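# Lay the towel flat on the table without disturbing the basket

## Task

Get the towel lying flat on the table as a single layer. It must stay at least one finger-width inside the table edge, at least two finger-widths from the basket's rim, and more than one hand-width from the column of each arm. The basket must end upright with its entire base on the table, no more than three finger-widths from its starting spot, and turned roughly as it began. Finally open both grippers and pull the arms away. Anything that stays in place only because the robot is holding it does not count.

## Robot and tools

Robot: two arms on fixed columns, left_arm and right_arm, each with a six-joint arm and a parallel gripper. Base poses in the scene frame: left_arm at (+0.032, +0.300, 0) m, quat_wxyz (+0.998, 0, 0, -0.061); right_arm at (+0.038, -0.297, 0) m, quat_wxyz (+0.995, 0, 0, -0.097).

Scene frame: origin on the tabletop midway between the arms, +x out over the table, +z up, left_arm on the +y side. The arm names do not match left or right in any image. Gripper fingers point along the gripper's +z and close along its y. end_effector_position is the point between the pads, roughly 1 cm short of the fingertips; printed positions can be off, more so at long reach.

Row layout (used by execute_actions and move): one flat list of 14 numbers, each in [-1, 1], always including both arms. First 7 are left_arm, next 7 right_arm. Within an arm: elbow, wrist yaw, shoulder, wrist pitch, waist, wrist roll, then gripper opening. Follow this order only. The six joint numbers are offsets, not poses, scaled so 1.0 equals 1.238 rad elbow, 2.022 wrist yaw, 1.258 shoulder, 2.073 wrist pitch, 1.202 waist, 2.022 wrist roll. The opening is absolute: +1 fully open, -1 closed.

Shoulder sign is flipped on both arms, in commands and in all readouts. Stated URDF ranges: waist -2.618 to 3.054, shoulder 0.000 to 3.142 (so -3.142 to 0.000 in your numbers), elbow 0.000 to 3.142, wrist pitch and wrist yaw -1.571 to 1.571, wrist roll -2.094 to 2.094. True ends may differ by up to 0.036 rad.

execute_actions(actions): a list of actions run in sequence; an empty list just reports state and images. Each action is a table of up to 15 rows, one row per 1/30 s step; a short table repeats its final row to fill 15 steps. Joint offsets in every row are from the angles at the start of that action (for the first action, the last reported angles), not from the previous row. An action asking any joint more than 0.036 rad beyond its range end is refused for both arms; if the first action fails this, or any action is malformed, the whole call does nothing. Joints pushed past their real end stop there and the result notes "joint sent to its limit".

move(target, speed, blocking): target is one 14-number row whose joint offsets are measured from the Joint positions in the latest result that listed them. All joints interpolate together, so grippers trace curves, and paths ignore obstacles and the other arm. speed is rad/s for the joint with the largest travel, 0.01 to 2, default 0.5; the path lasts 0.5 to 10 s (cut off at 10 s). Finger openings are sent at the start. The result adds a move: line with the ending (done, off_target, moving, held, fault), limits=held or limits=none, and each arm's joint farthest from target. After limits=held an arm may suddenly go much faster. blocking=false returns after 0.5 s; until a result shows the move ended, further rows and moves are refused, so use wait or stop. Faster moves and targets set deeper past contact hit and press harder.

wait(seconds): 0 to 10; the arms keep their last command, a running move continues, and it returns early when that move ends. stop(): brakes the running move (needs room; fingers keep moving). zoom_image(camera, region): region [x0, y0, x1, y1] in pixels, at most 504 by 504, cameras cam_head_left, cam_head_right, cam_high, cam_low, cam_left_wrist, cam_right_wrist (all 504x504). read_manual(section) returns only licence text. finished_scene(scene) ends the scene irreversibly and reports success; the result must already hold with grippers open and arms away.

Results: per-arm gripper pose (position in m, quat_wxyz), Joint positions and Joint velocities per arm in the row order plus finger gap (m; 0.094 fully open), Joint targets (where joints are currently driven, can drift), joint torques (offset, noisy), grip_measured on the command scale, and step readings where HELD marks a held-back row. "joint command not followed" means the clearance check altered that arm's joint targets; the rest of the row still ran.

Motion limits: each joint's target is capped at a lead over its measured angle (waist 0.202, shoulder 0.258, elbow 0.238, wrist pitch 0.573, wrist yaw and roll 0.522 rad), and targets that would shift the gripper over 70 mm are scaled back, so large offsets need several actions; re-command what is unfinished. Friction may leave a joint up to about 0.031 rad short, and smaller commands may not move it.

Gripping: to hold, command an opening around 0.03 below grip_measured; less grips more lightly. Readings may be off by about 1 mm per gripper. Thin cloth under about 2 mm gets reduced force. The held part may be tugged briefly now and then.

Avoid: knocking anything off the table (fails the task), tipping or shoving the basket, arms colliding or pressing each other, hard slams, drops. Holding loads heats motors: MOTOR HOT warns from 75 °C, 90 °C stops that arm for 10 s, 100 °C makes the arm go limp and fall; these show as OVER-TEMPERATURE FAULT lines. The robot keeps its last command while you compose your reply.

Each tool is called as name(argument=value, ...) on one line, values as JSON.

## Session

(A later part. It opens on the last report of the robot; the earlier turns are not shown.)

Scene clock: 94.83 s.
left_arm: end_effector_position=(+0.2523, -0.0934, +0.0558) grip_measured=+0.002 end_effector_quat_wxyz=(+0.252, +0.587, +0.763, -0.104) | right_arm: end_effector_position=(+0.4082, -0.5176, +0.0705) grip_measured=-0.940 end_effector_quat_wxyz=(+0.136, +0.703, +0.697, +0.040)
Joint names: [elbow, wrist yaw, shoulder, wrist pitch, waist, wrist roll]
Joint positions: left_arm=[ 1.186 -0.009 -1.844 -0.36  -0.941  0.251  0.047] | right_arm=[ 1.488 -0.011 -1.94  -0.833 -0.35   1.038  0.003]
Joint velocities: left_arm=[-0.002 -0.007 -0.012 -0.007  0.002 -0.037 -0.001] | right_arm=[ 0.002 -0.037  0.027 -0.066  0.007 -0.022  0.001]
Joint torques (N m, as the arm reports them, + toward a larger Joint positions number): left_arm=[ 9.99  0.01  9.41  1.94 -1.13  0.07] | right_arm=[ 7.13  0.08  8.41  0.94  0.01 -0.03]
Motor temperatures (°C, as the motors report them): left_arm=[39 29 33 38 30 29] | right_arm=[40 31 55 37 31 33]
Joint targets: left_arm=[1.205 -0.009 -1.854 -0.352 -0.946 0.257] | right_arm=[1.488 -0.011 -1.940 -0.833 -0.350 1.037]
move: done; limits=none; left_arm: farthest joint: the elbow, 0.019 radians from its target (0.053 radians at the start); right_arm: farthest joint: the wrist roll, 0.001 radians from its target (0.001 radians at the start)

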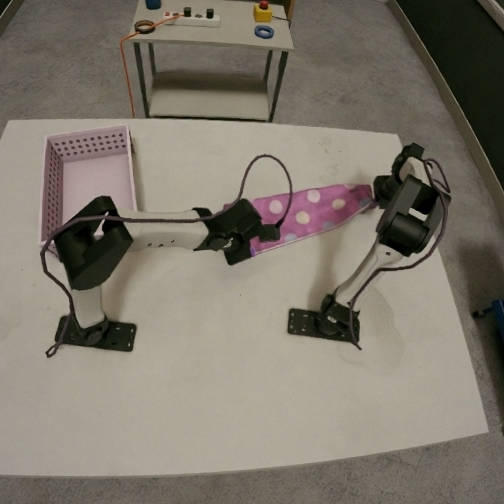

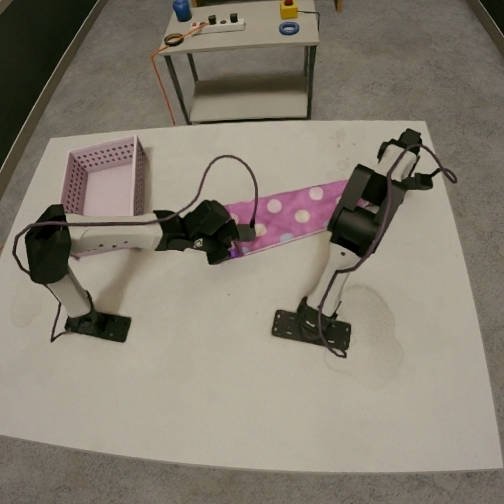

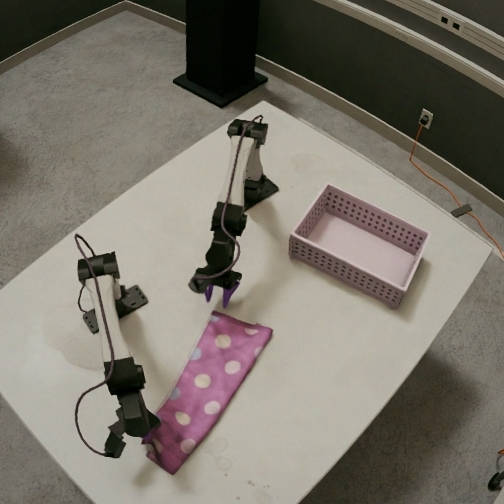

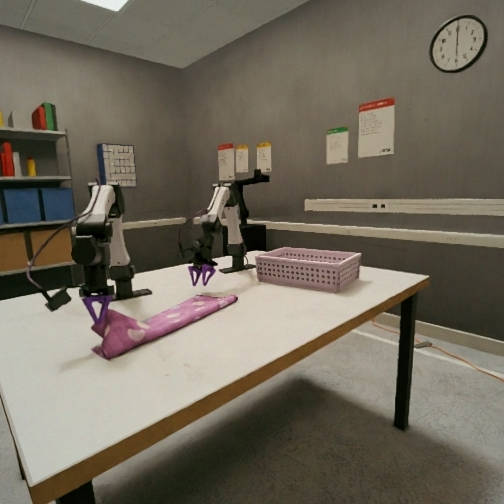

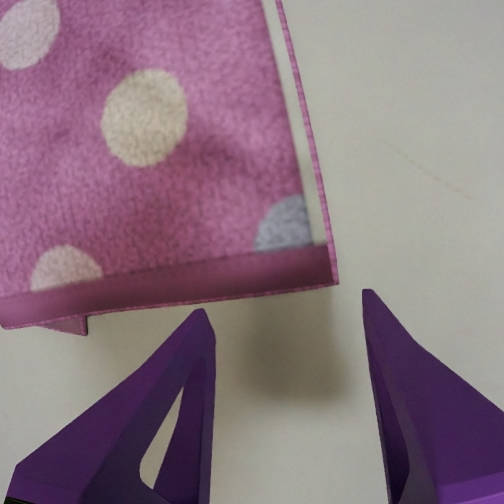

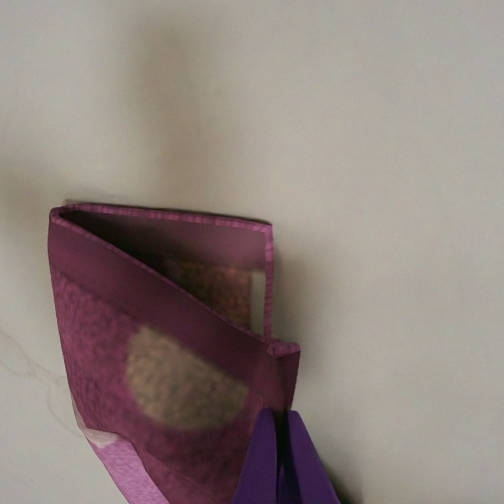

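move(target=[0.098,0,-0.145,0.048,-0.02,0,0, 0,0,0,0,0,0,-1], speed=0.2)

Scene clock: 100.23 s.
left_arm: end_effector_position=(+0.2661, -0.1313, +0.0304) grip_measured=+0.002 end_effector_quat_wxyz=(+0.264, +0.589, +0.756, -0.111) | right_arm: end_effector_position=(+0.4082, -0.5176, +0.0705) grip_measured=-0.940 end_effector_quat_wxyz=(+0.136, +0.703, +0.697, +0.040)
Joint names: [elbow, wrist yaw, shoulder, wrist pitch, waist, wrist roll]
Joint positions: left_arm=[ 1.288 -0.009 -2.009 -0.269 -0.954  0.251  0.047] | right_arm=[ 1.488 -0.011 -1.94  -0.833 -0.35   1.038  0.003]
Joint velocities: left_arm=[-0.002 -0.007 -0.012  0.007 -0.012  0.051  0.   ] | right_arm=[-0.002 -0.022  0.012 -0.022 -0.027  0.051  0.   ]
Joint torques (N m, as the arm reports them, + toward a larger Joint positions number): left_arm=[ 9.84  0.   10.13  1.97 -1.49  0.  ] | right_arm=[ 7.14  0.08  8.41  0.94  0.01 -0.02]
Motor temperatures (°C, as the motors report them): left_arm=[40 29 34 38 30 29] | right_arm=[40 31 54 37 31 33]
Joint targets: left_arm=[1.307 -0.009 -2.027 -0.261 -0.965 0.251] | right_arm=[1.488 -0.011 -1.940 -0.833 -0.350 1.038]
move: done; limits=none; left_arm: farthest joint: the elbow, 0.019 radians from its target (0.122 radians at the start); right_arm: farthest joint: the waist, 0.000 radians from its target (0.000 radians at the start)

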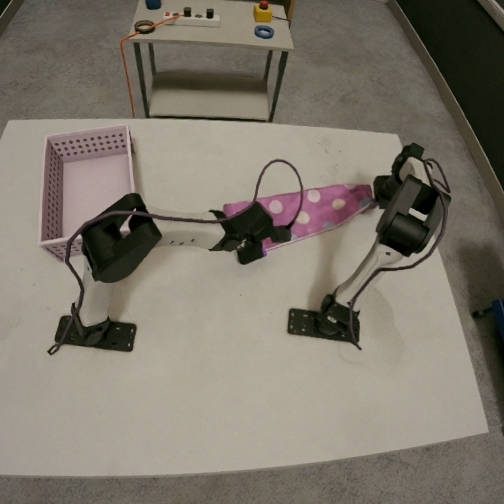

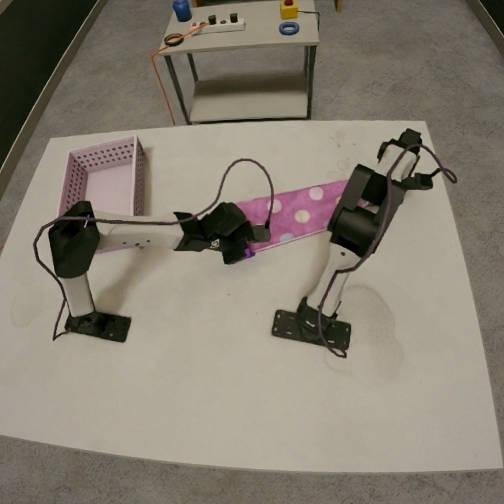

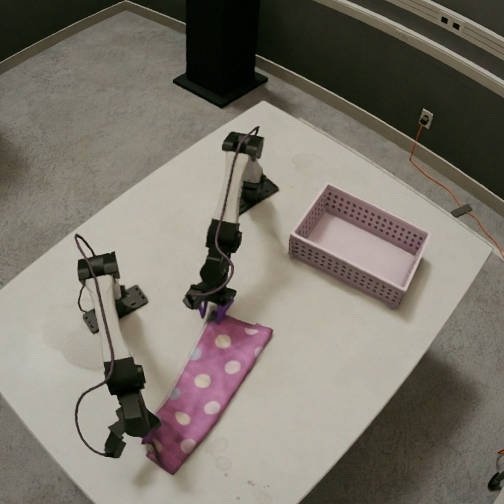

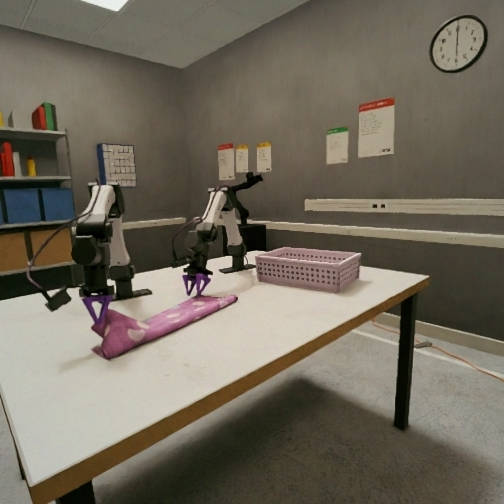

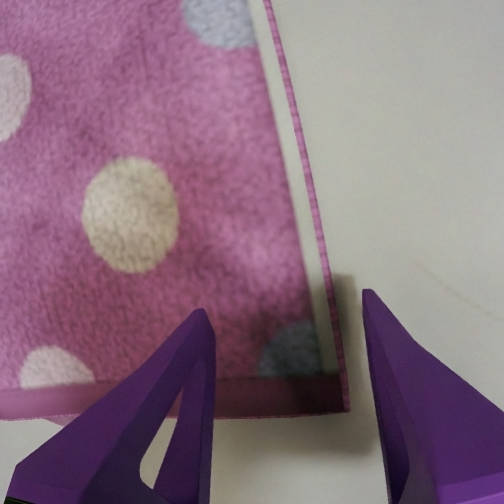

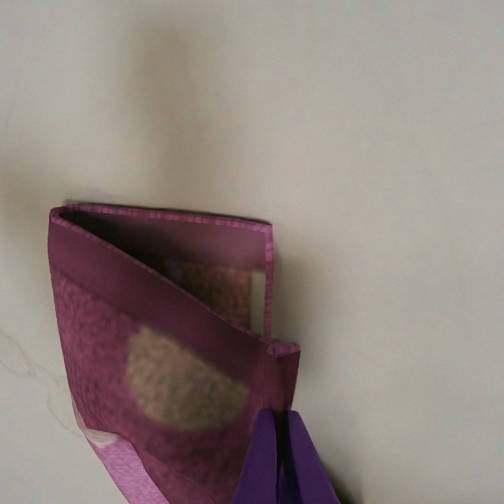

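move(target=[0,0,-0.085,-0.01,0,0,0, 0,0,0,0,0,0,-1], speed=0.08)

Scene clock: 103.73 s.
left_arm: end_effector_position=(+0.2684, -0.1372, +0.0208) grip_measured=+0.001 end_effector_quat_wxyz=(+0.264, +0.589, +0.755, -0.113) | right_arm: end_effector_position=(+0.4082, -0.5176, +0.0705) grip_measured=-0.940 end_effector_quat_wxyz=(+0.136, +0.703, +0.697, +0.040)
Joint names: [elbow, wrist yaw, shoulder, wrist pitch, waist, wrist roll]
Joint positions: left_arm=[ 1.3   -0.004 -2.046 -0.242 -0.954  0.251  0.047] | right_arm=[ 1.488 -0.011 -1.94  -0.833 -0.35   1.038  0.003]
Joint velocities: left_arm=[ 0.007 -0.037  0.017 -0.022 -0.022 -0.095 -0.001] | right_arm=[0.007 0.037 0.007 0.007 0.002 0.022 0.   ]
Joint torques (N m, as the arm reports them, + toward a larger Joint positions number): left_arm=[ 7.36 -0.04  6.28  1.38 -0.7   0.  ] | right_arm=[ 7.14  0.08  8.41  0.94  0.01 -0.02]
Motor temperatures (°C, as the motors report them): left_arm=[40 29 35 37 30 29] | right_arm=[40 31 54 37 31 33]
Joint targets: left_arm=[1.288 -0.009 -2.116 -0.289 -0.954 0.251] | right_arm=[1.488 -0.011 -1.940 -0.833 -0.350 1.038]
move: off_target (left_arm); limits=none; left_arm: farthest joint: the shoulder, 0.070 radians from its target (0.107 radians at the start); right_arm: farthest joint: the waist, 0.000 radians from its target (0.000 radians at the start)

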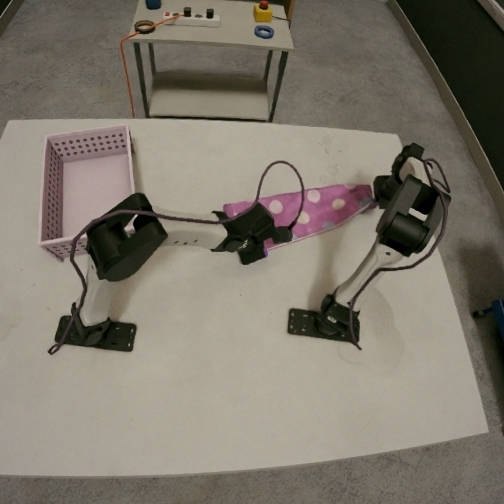

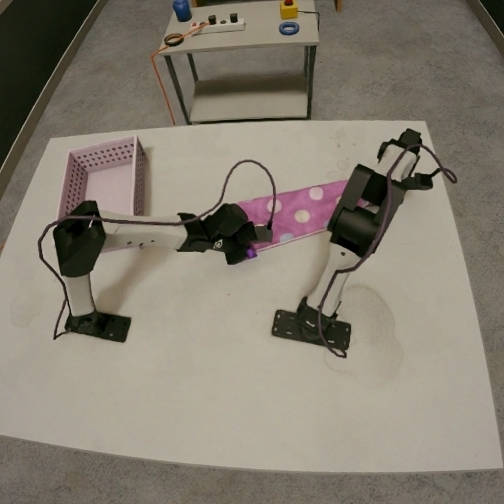

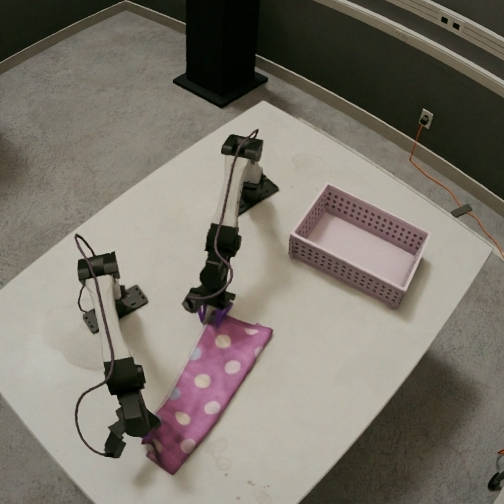

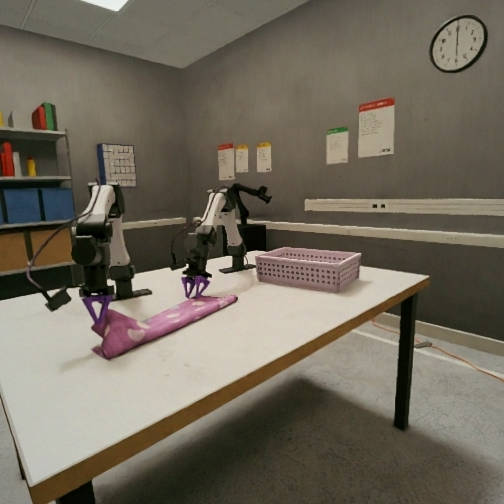

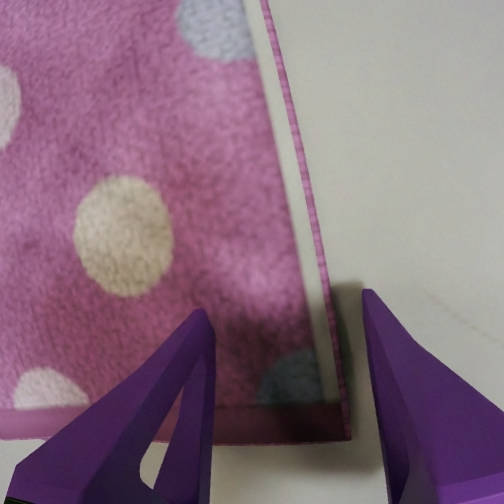

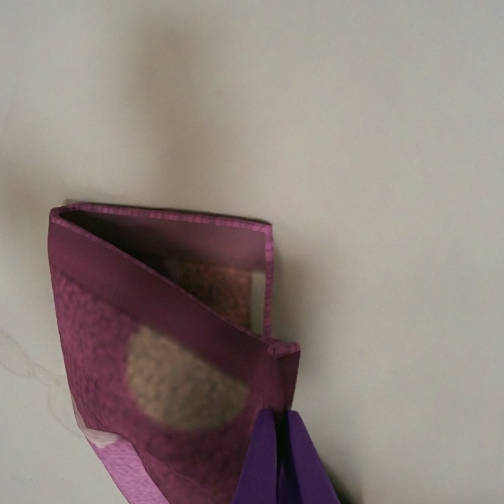

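execute_actions(actions=[[[-0.01,0,-0.04,-0.015,0,-0.08,0,0,0,0,0,0,0,-1]],[[-0.01,0,-0.04,-0.015,0,0,-0.35,0,0,0,0,0,0,-1]],[[-0.01,0,-0.04,-0.015,0,0,-0.65,0,0,0,0,0,0,-1]],[[-0.01,0,-0.04,-0.015,0,0,-0.85,0,0,0,0,0,0,-1]],[[-0.01,0,-0.04,-0.015,0,0,-1,0,0,0,0,0,0,-1]]])

Scene clock: 110.60 s.
left_arm: end_effector_position=(+0.2751, -0.1399, +0.0210) grip_measured=-0.931 end_effector_quat_wxyz=(+0.271, +0.526, +0.796, -0.126) | right_arm: end_effector_position=(+0.4082, -0.5176, +0.0705) grip_measured=-0.940 end_effector_quat_wxyz=(+0.136, +0.703, +0.697, +0.040)
Joint names: [elbow, wrist yaw, shoulder, wrist pitch, waist, wrist roll]
Joint positions: left_arm=[ 1.3   -0.032 -2.055 -0.21  -0.954  0.101  0.003] | right_arm=[ 1.488 -0.011 -1.94  -0.833 -0.35   1.038  0.003]
Joint velocities: left_arm=[-0.007  0.066  0.007 -0.066 -0.007 -0.007 -0.   ] | right_arm=[ 0.002 -0.081 -0.022 -0.007 -0.027 -0.037 -0.001]
Joint torques (N m, as the arm reports them, + toward a larger Joint positions number): left_arm=[ 7.35  0.    7.94  1.59 -0.67  0.  ] | right_arm=[ 7.12  0.08  8.42  0.93  0.01 -0.02]
Motor temperatures (°C, as the motors report them): left_arm=[40 29 35 37 30 29] | right_arm=[40 31 53 37 31 33]
Joint targets: left_arm=[1.288 -0.030 -2.105 -0.244 -0.954 0.101] | right_arm=[1.488 -0.011 -1.940 -0.833 -0.350 1.038]
Step readings (joint positions; steps 1 to 15: 1st action; 16 to 30: 2nd action; 31 to 45: 3rd action; 46 to 60: 4th action; 61 to 75: 5th action):
0: left_arm=[1.300 -0.004 -2.046 -0.241 -0.954 0.251] | right_arm=[1.488 -0.011 -1.940 -0.833 -0.350 1.038]
1: left_arm=[1.300 -0.004 -2.046 -0.240 -0.954 0.229] | right_arm=[1.488 -0.011 -1.940 -0.833 -0.350 1.038]
2: left_arm=[1.300 -0.004 -2.046 -0.239 -0.954 0.202] | right_arm=[1.488 -0.011 -1.940 -0.833 -0.350 1.038]
4: left_arm=[1.300 -0.004 -2.047 -0.239 -0.954 0.162] | right_arm=[1.488 -0.011 -1.940 -0.833 -0.350 1.038]
8: left_arm=[1.300 -0.004 -2.048 -0.239 -0.954 0.122] | right_arm=[1.488 -0.011 -1.940 -0.833 -0.350 1.038]
15: left_arm=[1.300 -0.004 -2.049 -0.237 -0.954 0.102] | right_arm=[1.488 -0.011 -1.940 -0.833 -0.350 1.038]
16: left_arm=[1.300 -0.004 -2.050 -0.235 -0.954 0.101] | right_arm=[1.488 -0.011 -1.940 -0.833 -0.350 1.038]
17: left_arm=[1.300 -0.005 -2.052 -0.232 -0.954 0.101] | right_arm=[1.488 -0.011 -1.940 -0.833 -0.350 1.038]
19: left_arm=[1.300 -0.009 -2.053 -0.228 -0.954 0.101] | right_arm=[1.488 -0.011 -1.940 -0.833 -0.350 1.038]
23: left_arm=[1.300 -0.011 -2.053 -0.227 -0.954 0.101] | right_arm=[1.488 -0.011 -1.940 -0.833 -0.350 1.038]
30: left_arm=[1.300 -0.011 -2.053 -0.227 -0.954 0.101] | right_arm=[1.488 -0.011 -1.940 -0.833 -0.350 1.038]
31: left_arm=[1.300 -0.013 -2.053 -0.226 -0.954 0.101] | right_arm=[1.488 -0.011 -1.940 -0.833 -0.350 1.038]
32: left_arm=[1.300 -0.016 -2.053 -0.223 -0.954 0.101] | right_arm=[1.488 -0.011 -1.940 -0.833 -0.350 1.038]
34: left_arm=[1.300 -0.019 -2.054 -0.220 -0.954 0.101] | right_arm=[1.488 -0.011 -1.940 -0.833 -0.350 1.038]
38: left_arm=[1.300 -0.021 -2.055 -0.218 -0.954 0.101] | right_arm=[1.488 -0.011 -1.940 -0.833 -0.350 1.038]
45: left_arm=[1.300 -0.021 -2.055 -0.218 -0.954 0.101] | right_arm=[1.488 -0.011 -1.940 -0.833 -0.350 1.038]
46: left_arm=[1.300 -0.023 -2.055 -0.217 -0.954 0.101] | right_arm=[1.488 -0.011 -1.940 -0.833 -0.350 1.038]
47: left_arm=[1.300 -0.026 -2.055 -0.214 -0.954 0.101] | right_arm=[1.488 -0.011 -1.940 -0.833 -0.350 1.038]
49: left_arm=[1.300 -0.029 -2.055 -0.213 -0.954 0.101] | right_arm=[1.488 -0.011 -1.940 -0.833 -0.350 1.038]
53: left_arm=[1.300 -0.030 -2.055 -0.213 -0.954 0.101] | right_arm=[1.488 -0.011 -1.940 -0.833 -0.350 1.038]
60: left_arm=[1.300 -0.030 -2.055 -0.213 -0.954 0.101] | right_arm=[1.488 -0.011 -1.940 -0.833 -0.350 1.038]
61: left_arm=[1.300 -0.031 -2.055 -0.212 -0.954 0.101] | right_arm=[1.488 -0.011 -1.940 -0.833 -0.350 1.038]
62: left_arm=[1.300 -0.032 -2.055 -0.210 -0.954 0.101] | right_arm=[1.488 -0.011 -1.940 -0.833 -0.350 1.038]
64: left_arm=[1.300 -0.032 -2.055 -0.210 -0.954 0.101] | right_arm=[1.488 -0.011 -1.940 -0.833 -0.350 1.038]
68: left_arm=[1.300 -0.032 -2.055 -0.210 -0.954 0.101] | right_arm=[1.488 -0.011 -1.940 -0.833 -0.350 1.038]
75: Joint positions above

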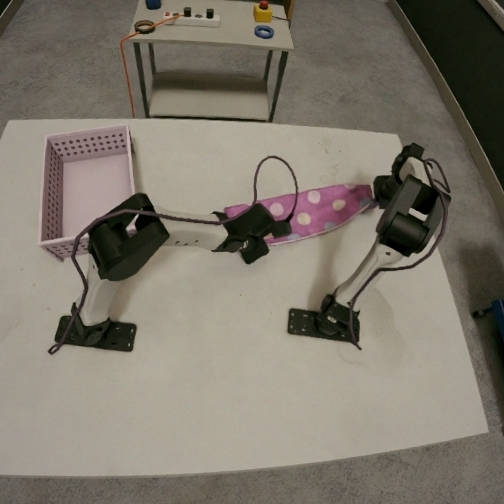

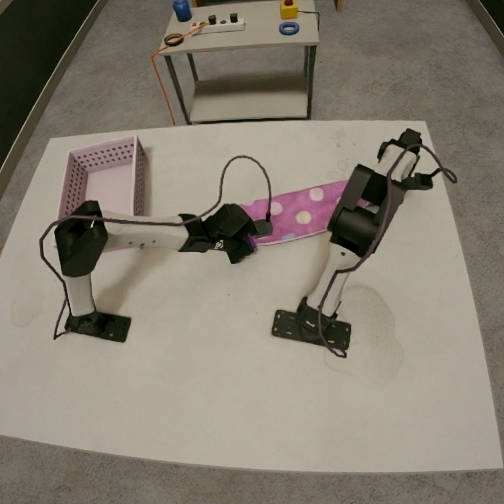

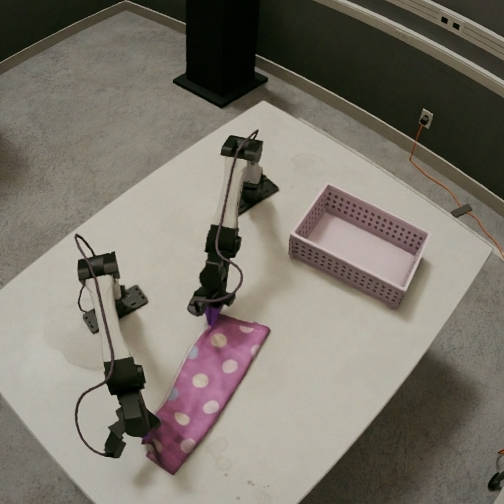

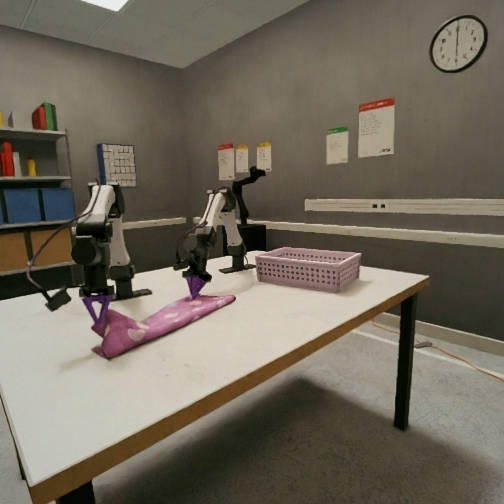

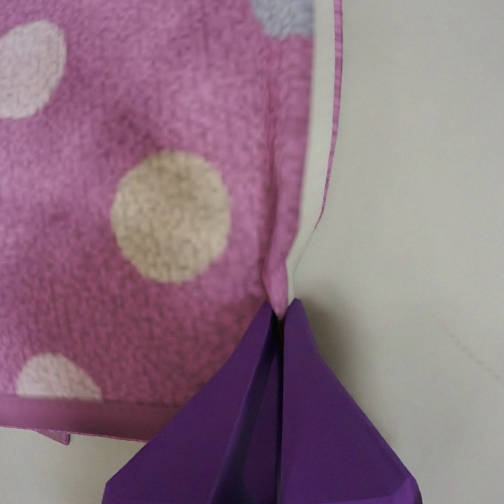

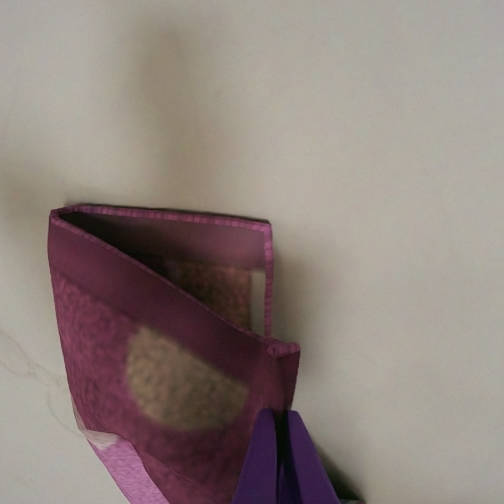

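move(target=[0.67,0,0.135,-0.489,0.354,0.35,-1, 0.18,0,0.33,-0.161,0.243,0.13,-1], speed=0.3)

Scene clock: 121.00 s.
left_arm: end_effector_position=(+0.4015, +0.0198, +0.2721) grip_measured=-0.931 end_effector_quat_wxyz=(+0.286, +0.636, +0.716, +0.036) | right_arm: end_effector_position=(+0.4035, -0.3922, +0.2643) grip_measured=-0.940 end_effector_quat_wxyz=(+0.239, +0.673, +0.686, +0.141)
Joint names: [elbow, wrist yaw, shoulder, wrist pitch, waist, wrist roll]
Joint positions: left_arm=[ 2.114 -0.032 -1.89  -1.211 -0.537  0.803  0.003] | right_arm=[ 1.69  -0.011 -1.544 -1.155 -0.068  1.294  0.003]
Joint velocities: left_arm=[ 0.002 -0.007  0.012 -0.037 -0.007  0.051  0.   ] | right_arm=[-0.007 -0.037 -0.007  0.037 -0.012 -0.007  0.001]
Joint torques (N m, as the arm reports them, + toward a larger Joint positions number): left_arm=[ 9.48  0.02 10.74  1.73 -0.05  0.03] | right_arm=[8.73 0.08 6.43 1.33 0.73 0.02]
Motor temperatures (°C, as the motors report them): left_arm=[40 29 38 37 30 29] | right_arm=[41 31 52 37 31 33]
Joint targets: left_arm=[2.130 -0.032 -1.885 -1.224 -0.528 0.809] | right_arm=[1.710 -0.011 -1.525 -1.167 -0.057 1.300]
move: off_target (right_arm); limits=none; left_arm: farthest joint: the elbow, 0.015 radians from its target (0.829 radians at the start); right_arm: farthest joint: the elbow, 0.021 radians from its target (0.223 radians at the start)

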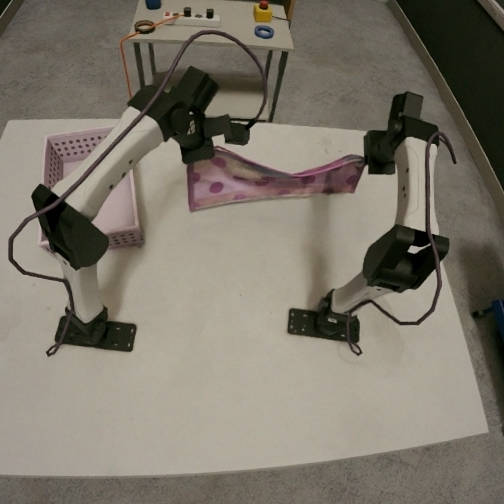

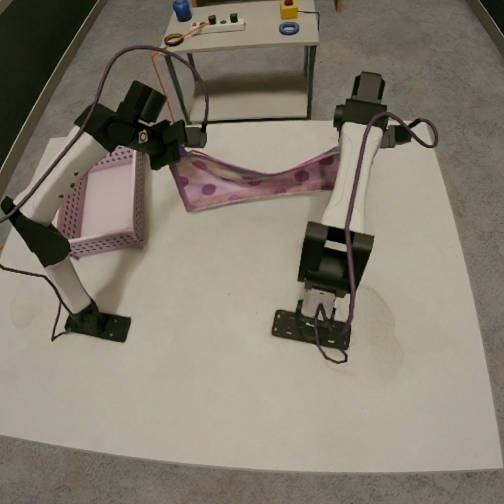

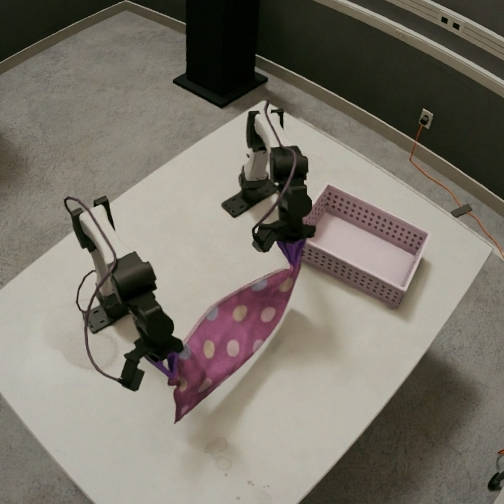

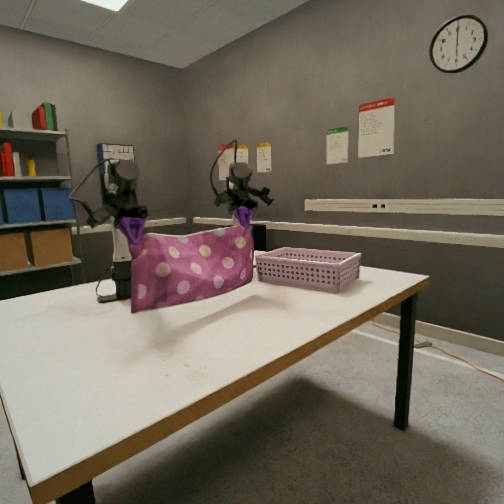

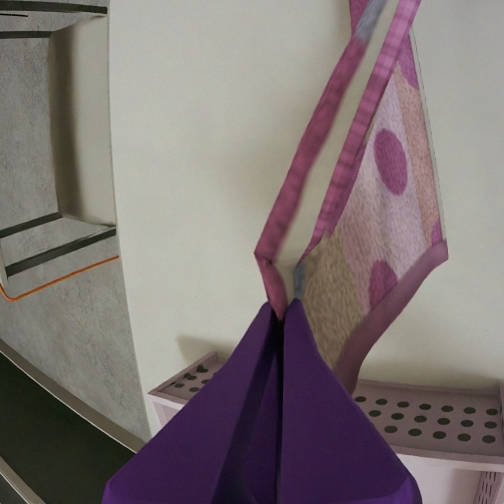

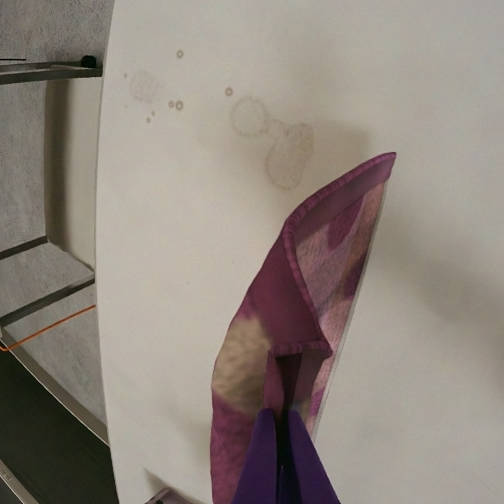

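move(target=[-0.51,0,0.085,0.245,0,0,-1, -0.44,0,0.065,0.227,-0.045,0,-1], speed=0.3)

Scene clock: 132.77 s.
left_arm: end_effector_position=(+0.4017, +0.0196, +0.1521) grip_measured=-0.931 end_effector_quat_wxyz=(+0.281, +0.637, +0.717, +0.035) | right_arm: end_effector_position=(+0.3966, -0.4061, +0.1432) grip_measured=-0.940 end_effector_quat_wxyz=(+0.230, +0.689, +0.674, +0.131)
Joint names: [elbow, wrist yaw, shoulder, wrist pitch, waist, wrist roll]
Joint positions: left_arm=[ 1.506 -0.032 -1.795 -0.708 -0.537  0.804  0.003] | right_arm=[ 1.16  -0.011 -1.487 -0.708 -0.108  1.294  0.003]
Joint velocities: left_arm=[-0.007  0.007 -0.002  0.007  0.012  0.022  0.001] | right_arm=[ 0.007  0.007  0.012  0.022  0.007 -0.007 -0.001]
Joint torques (N m, as the arm reports them, + toward a larger Joint positions number): left_arm=[ 7.31  0.02 11.13  1.9  -0.71 -0.03] | right_arm=[ 6.53  0.08  6.73  1.67 -0.89 -0.04]
Motor temperatures (°C, as the motors report them): left_arm=[40 29 40 37 30 29] | right_arm=[42 31 50 38 31 33]
Joint targets: left_arm=[1.483 -0.032 -1.783 -0.703 -0.537 0.803] | right_arm=[1.145 -0.011 -1.462 -0.684 -0.122 1.294]
move: off_target (left_arm, right_arm); limits=none; left_arm: farthest joint: the elbow, 0.024 radians from its target (0.632 radians at the start); right_arm: farthest joint: the shoulder, 0.025 radians from its target (0.082 radians at the start)

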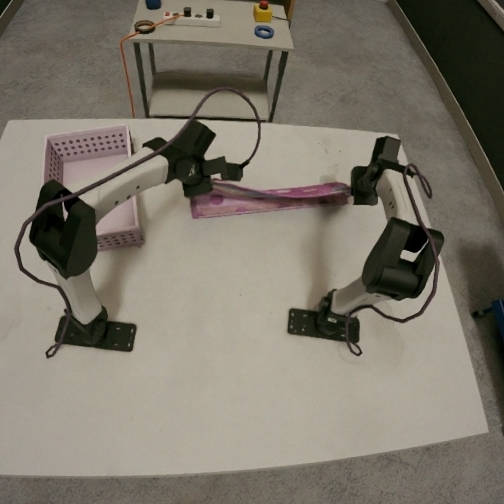

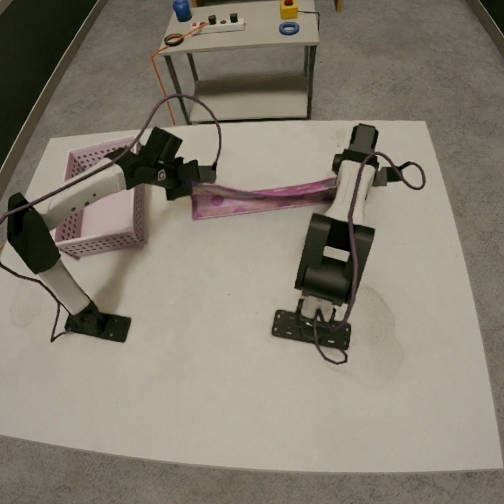

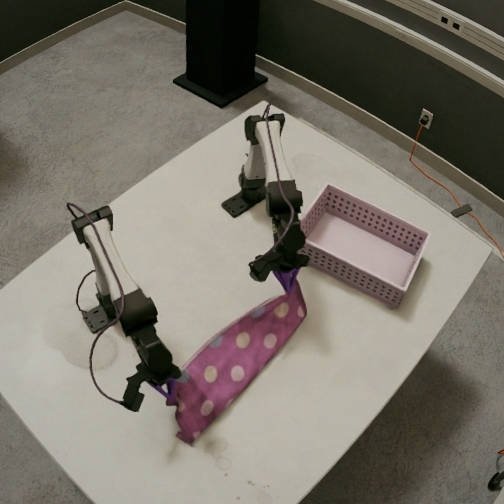

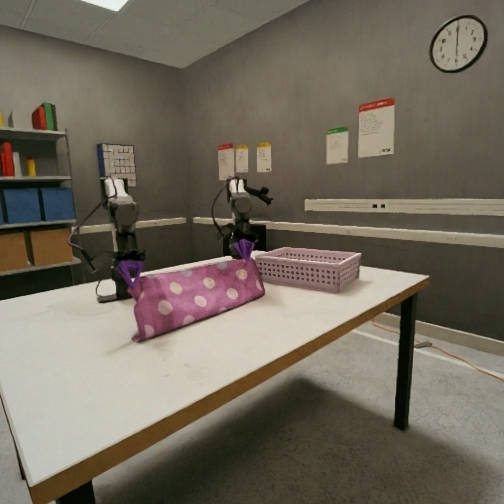

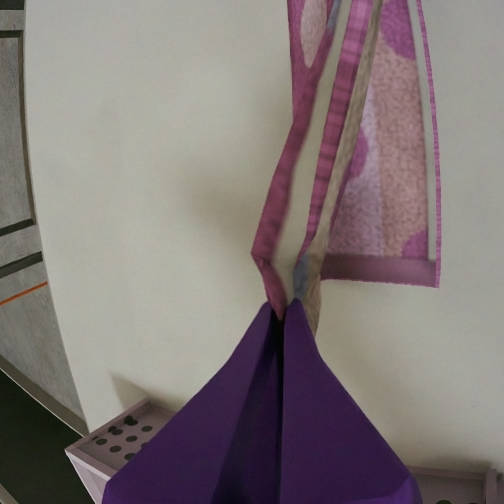

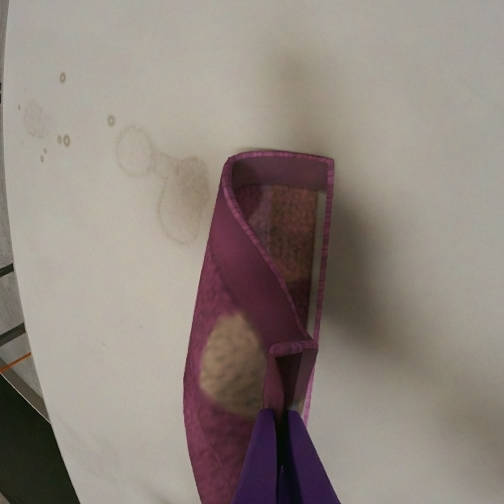

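move(target=[0.565,0,-0.56,0.006,0.16,0.14,-1, 0.568,0,-0.65,0.085,0.075,0.03,-1], speed=0.3)

Scene clock: 143.13 s.
left_arm: end_effector_position=(+0.5801, +0.0188, +0.0571) grip_measured=-0.931 end_effector_quat_wxyz=(+0.272, +0.671, +0.683, +0.099) | right_arm: end_effector_position=(+0.5981, -0.4170, +0.0515) grip_measured=-0.940 end_effector_quat_wxyz=(+0.232, +0.675, +0.683, +0.156)
Joint names: [elbow, wrist yaw, shoulder, wrist pitch, waist, wrist roll]
Joint positions: left_arm=[ 2.186 -0.029 -2.481 -0.691 -0.359  1.08   0.003] | right_arm=[ 1.839 -0.015 -2.291 -0.552 -0.023  1.348  0.003]
Joint velocities: left_arm=[-0.012 -0.081 -0.012 -0.007 -0.002 -0.007 -0.   ] | right_arm=[-0.002  0.022  0.027 -0.037 -0.017 -0.037  0.   ]
Joint torques (N m, as the arm reports them, + toward a larger Joint positions number): left_arm=[10.62  0.01 14.41  1.78  0.29  0.06] | right_arm=[ 9.39  0.13 10.37  1.7   0.34  0.03]
Motor temperatures (°C, as the motors report them): left_arm=[40 29 43 38 31 29] | right_arm=[42 31 49 39 31 33]
Joint targets: left_arm=[2.206 -0.031 -2.500 -0.695 -0.345 1.087] | right_arm=[1.863 -0.011 -2.304 -0.531 -0.018 1.355]
move: off_target (right_arm); limits=none; left_arm: farthest joint: the shoulder, 0.019 radians from its target (0.704 radians at the start); right_arm: farthest joint: the elbow, 0.024 radians from its target (0.704 radians at the start)

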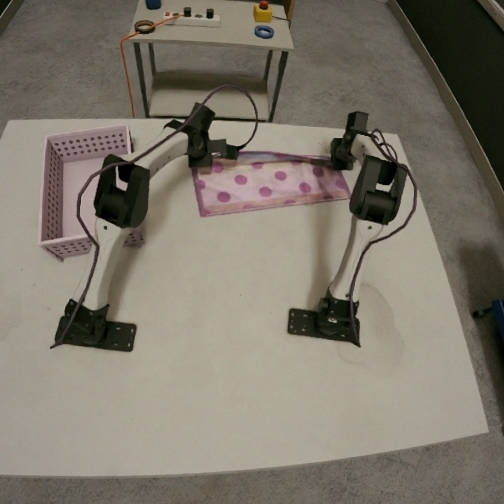

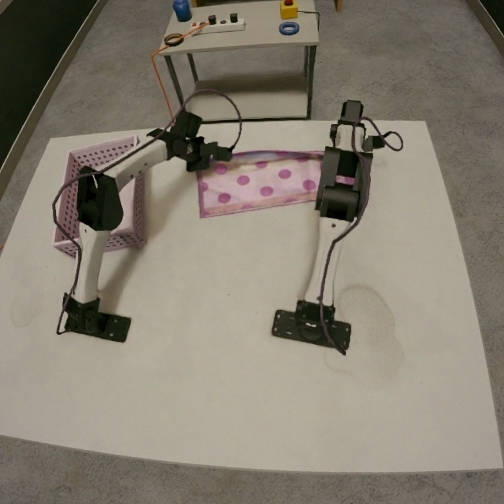

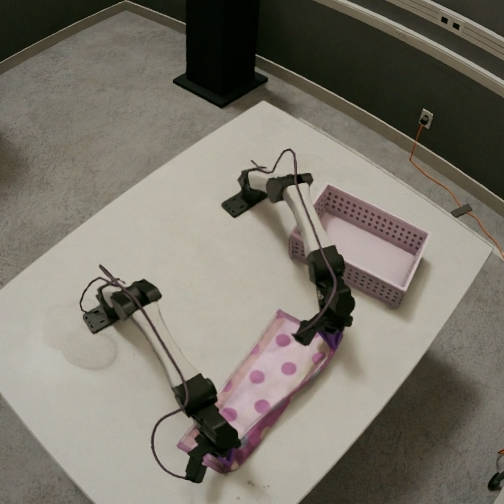

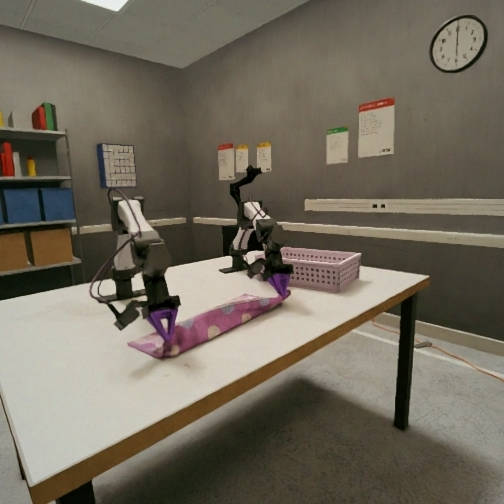

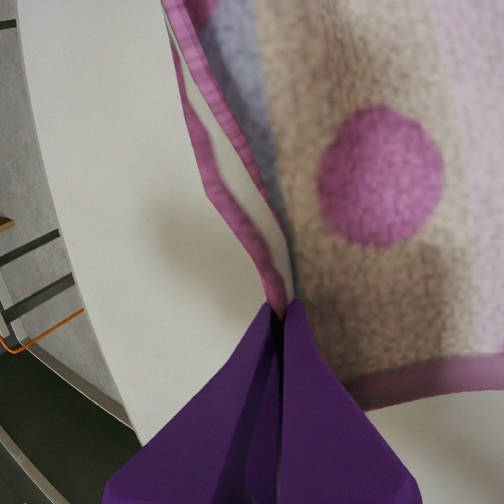

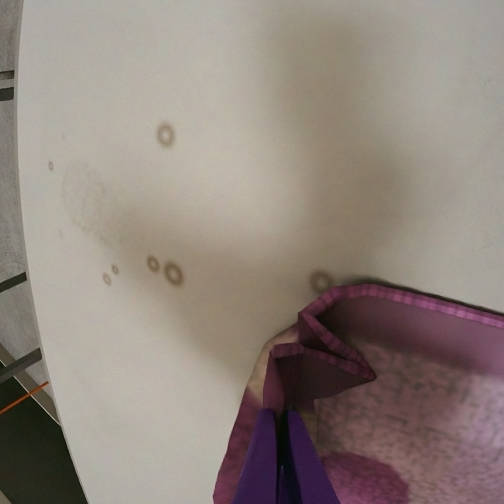

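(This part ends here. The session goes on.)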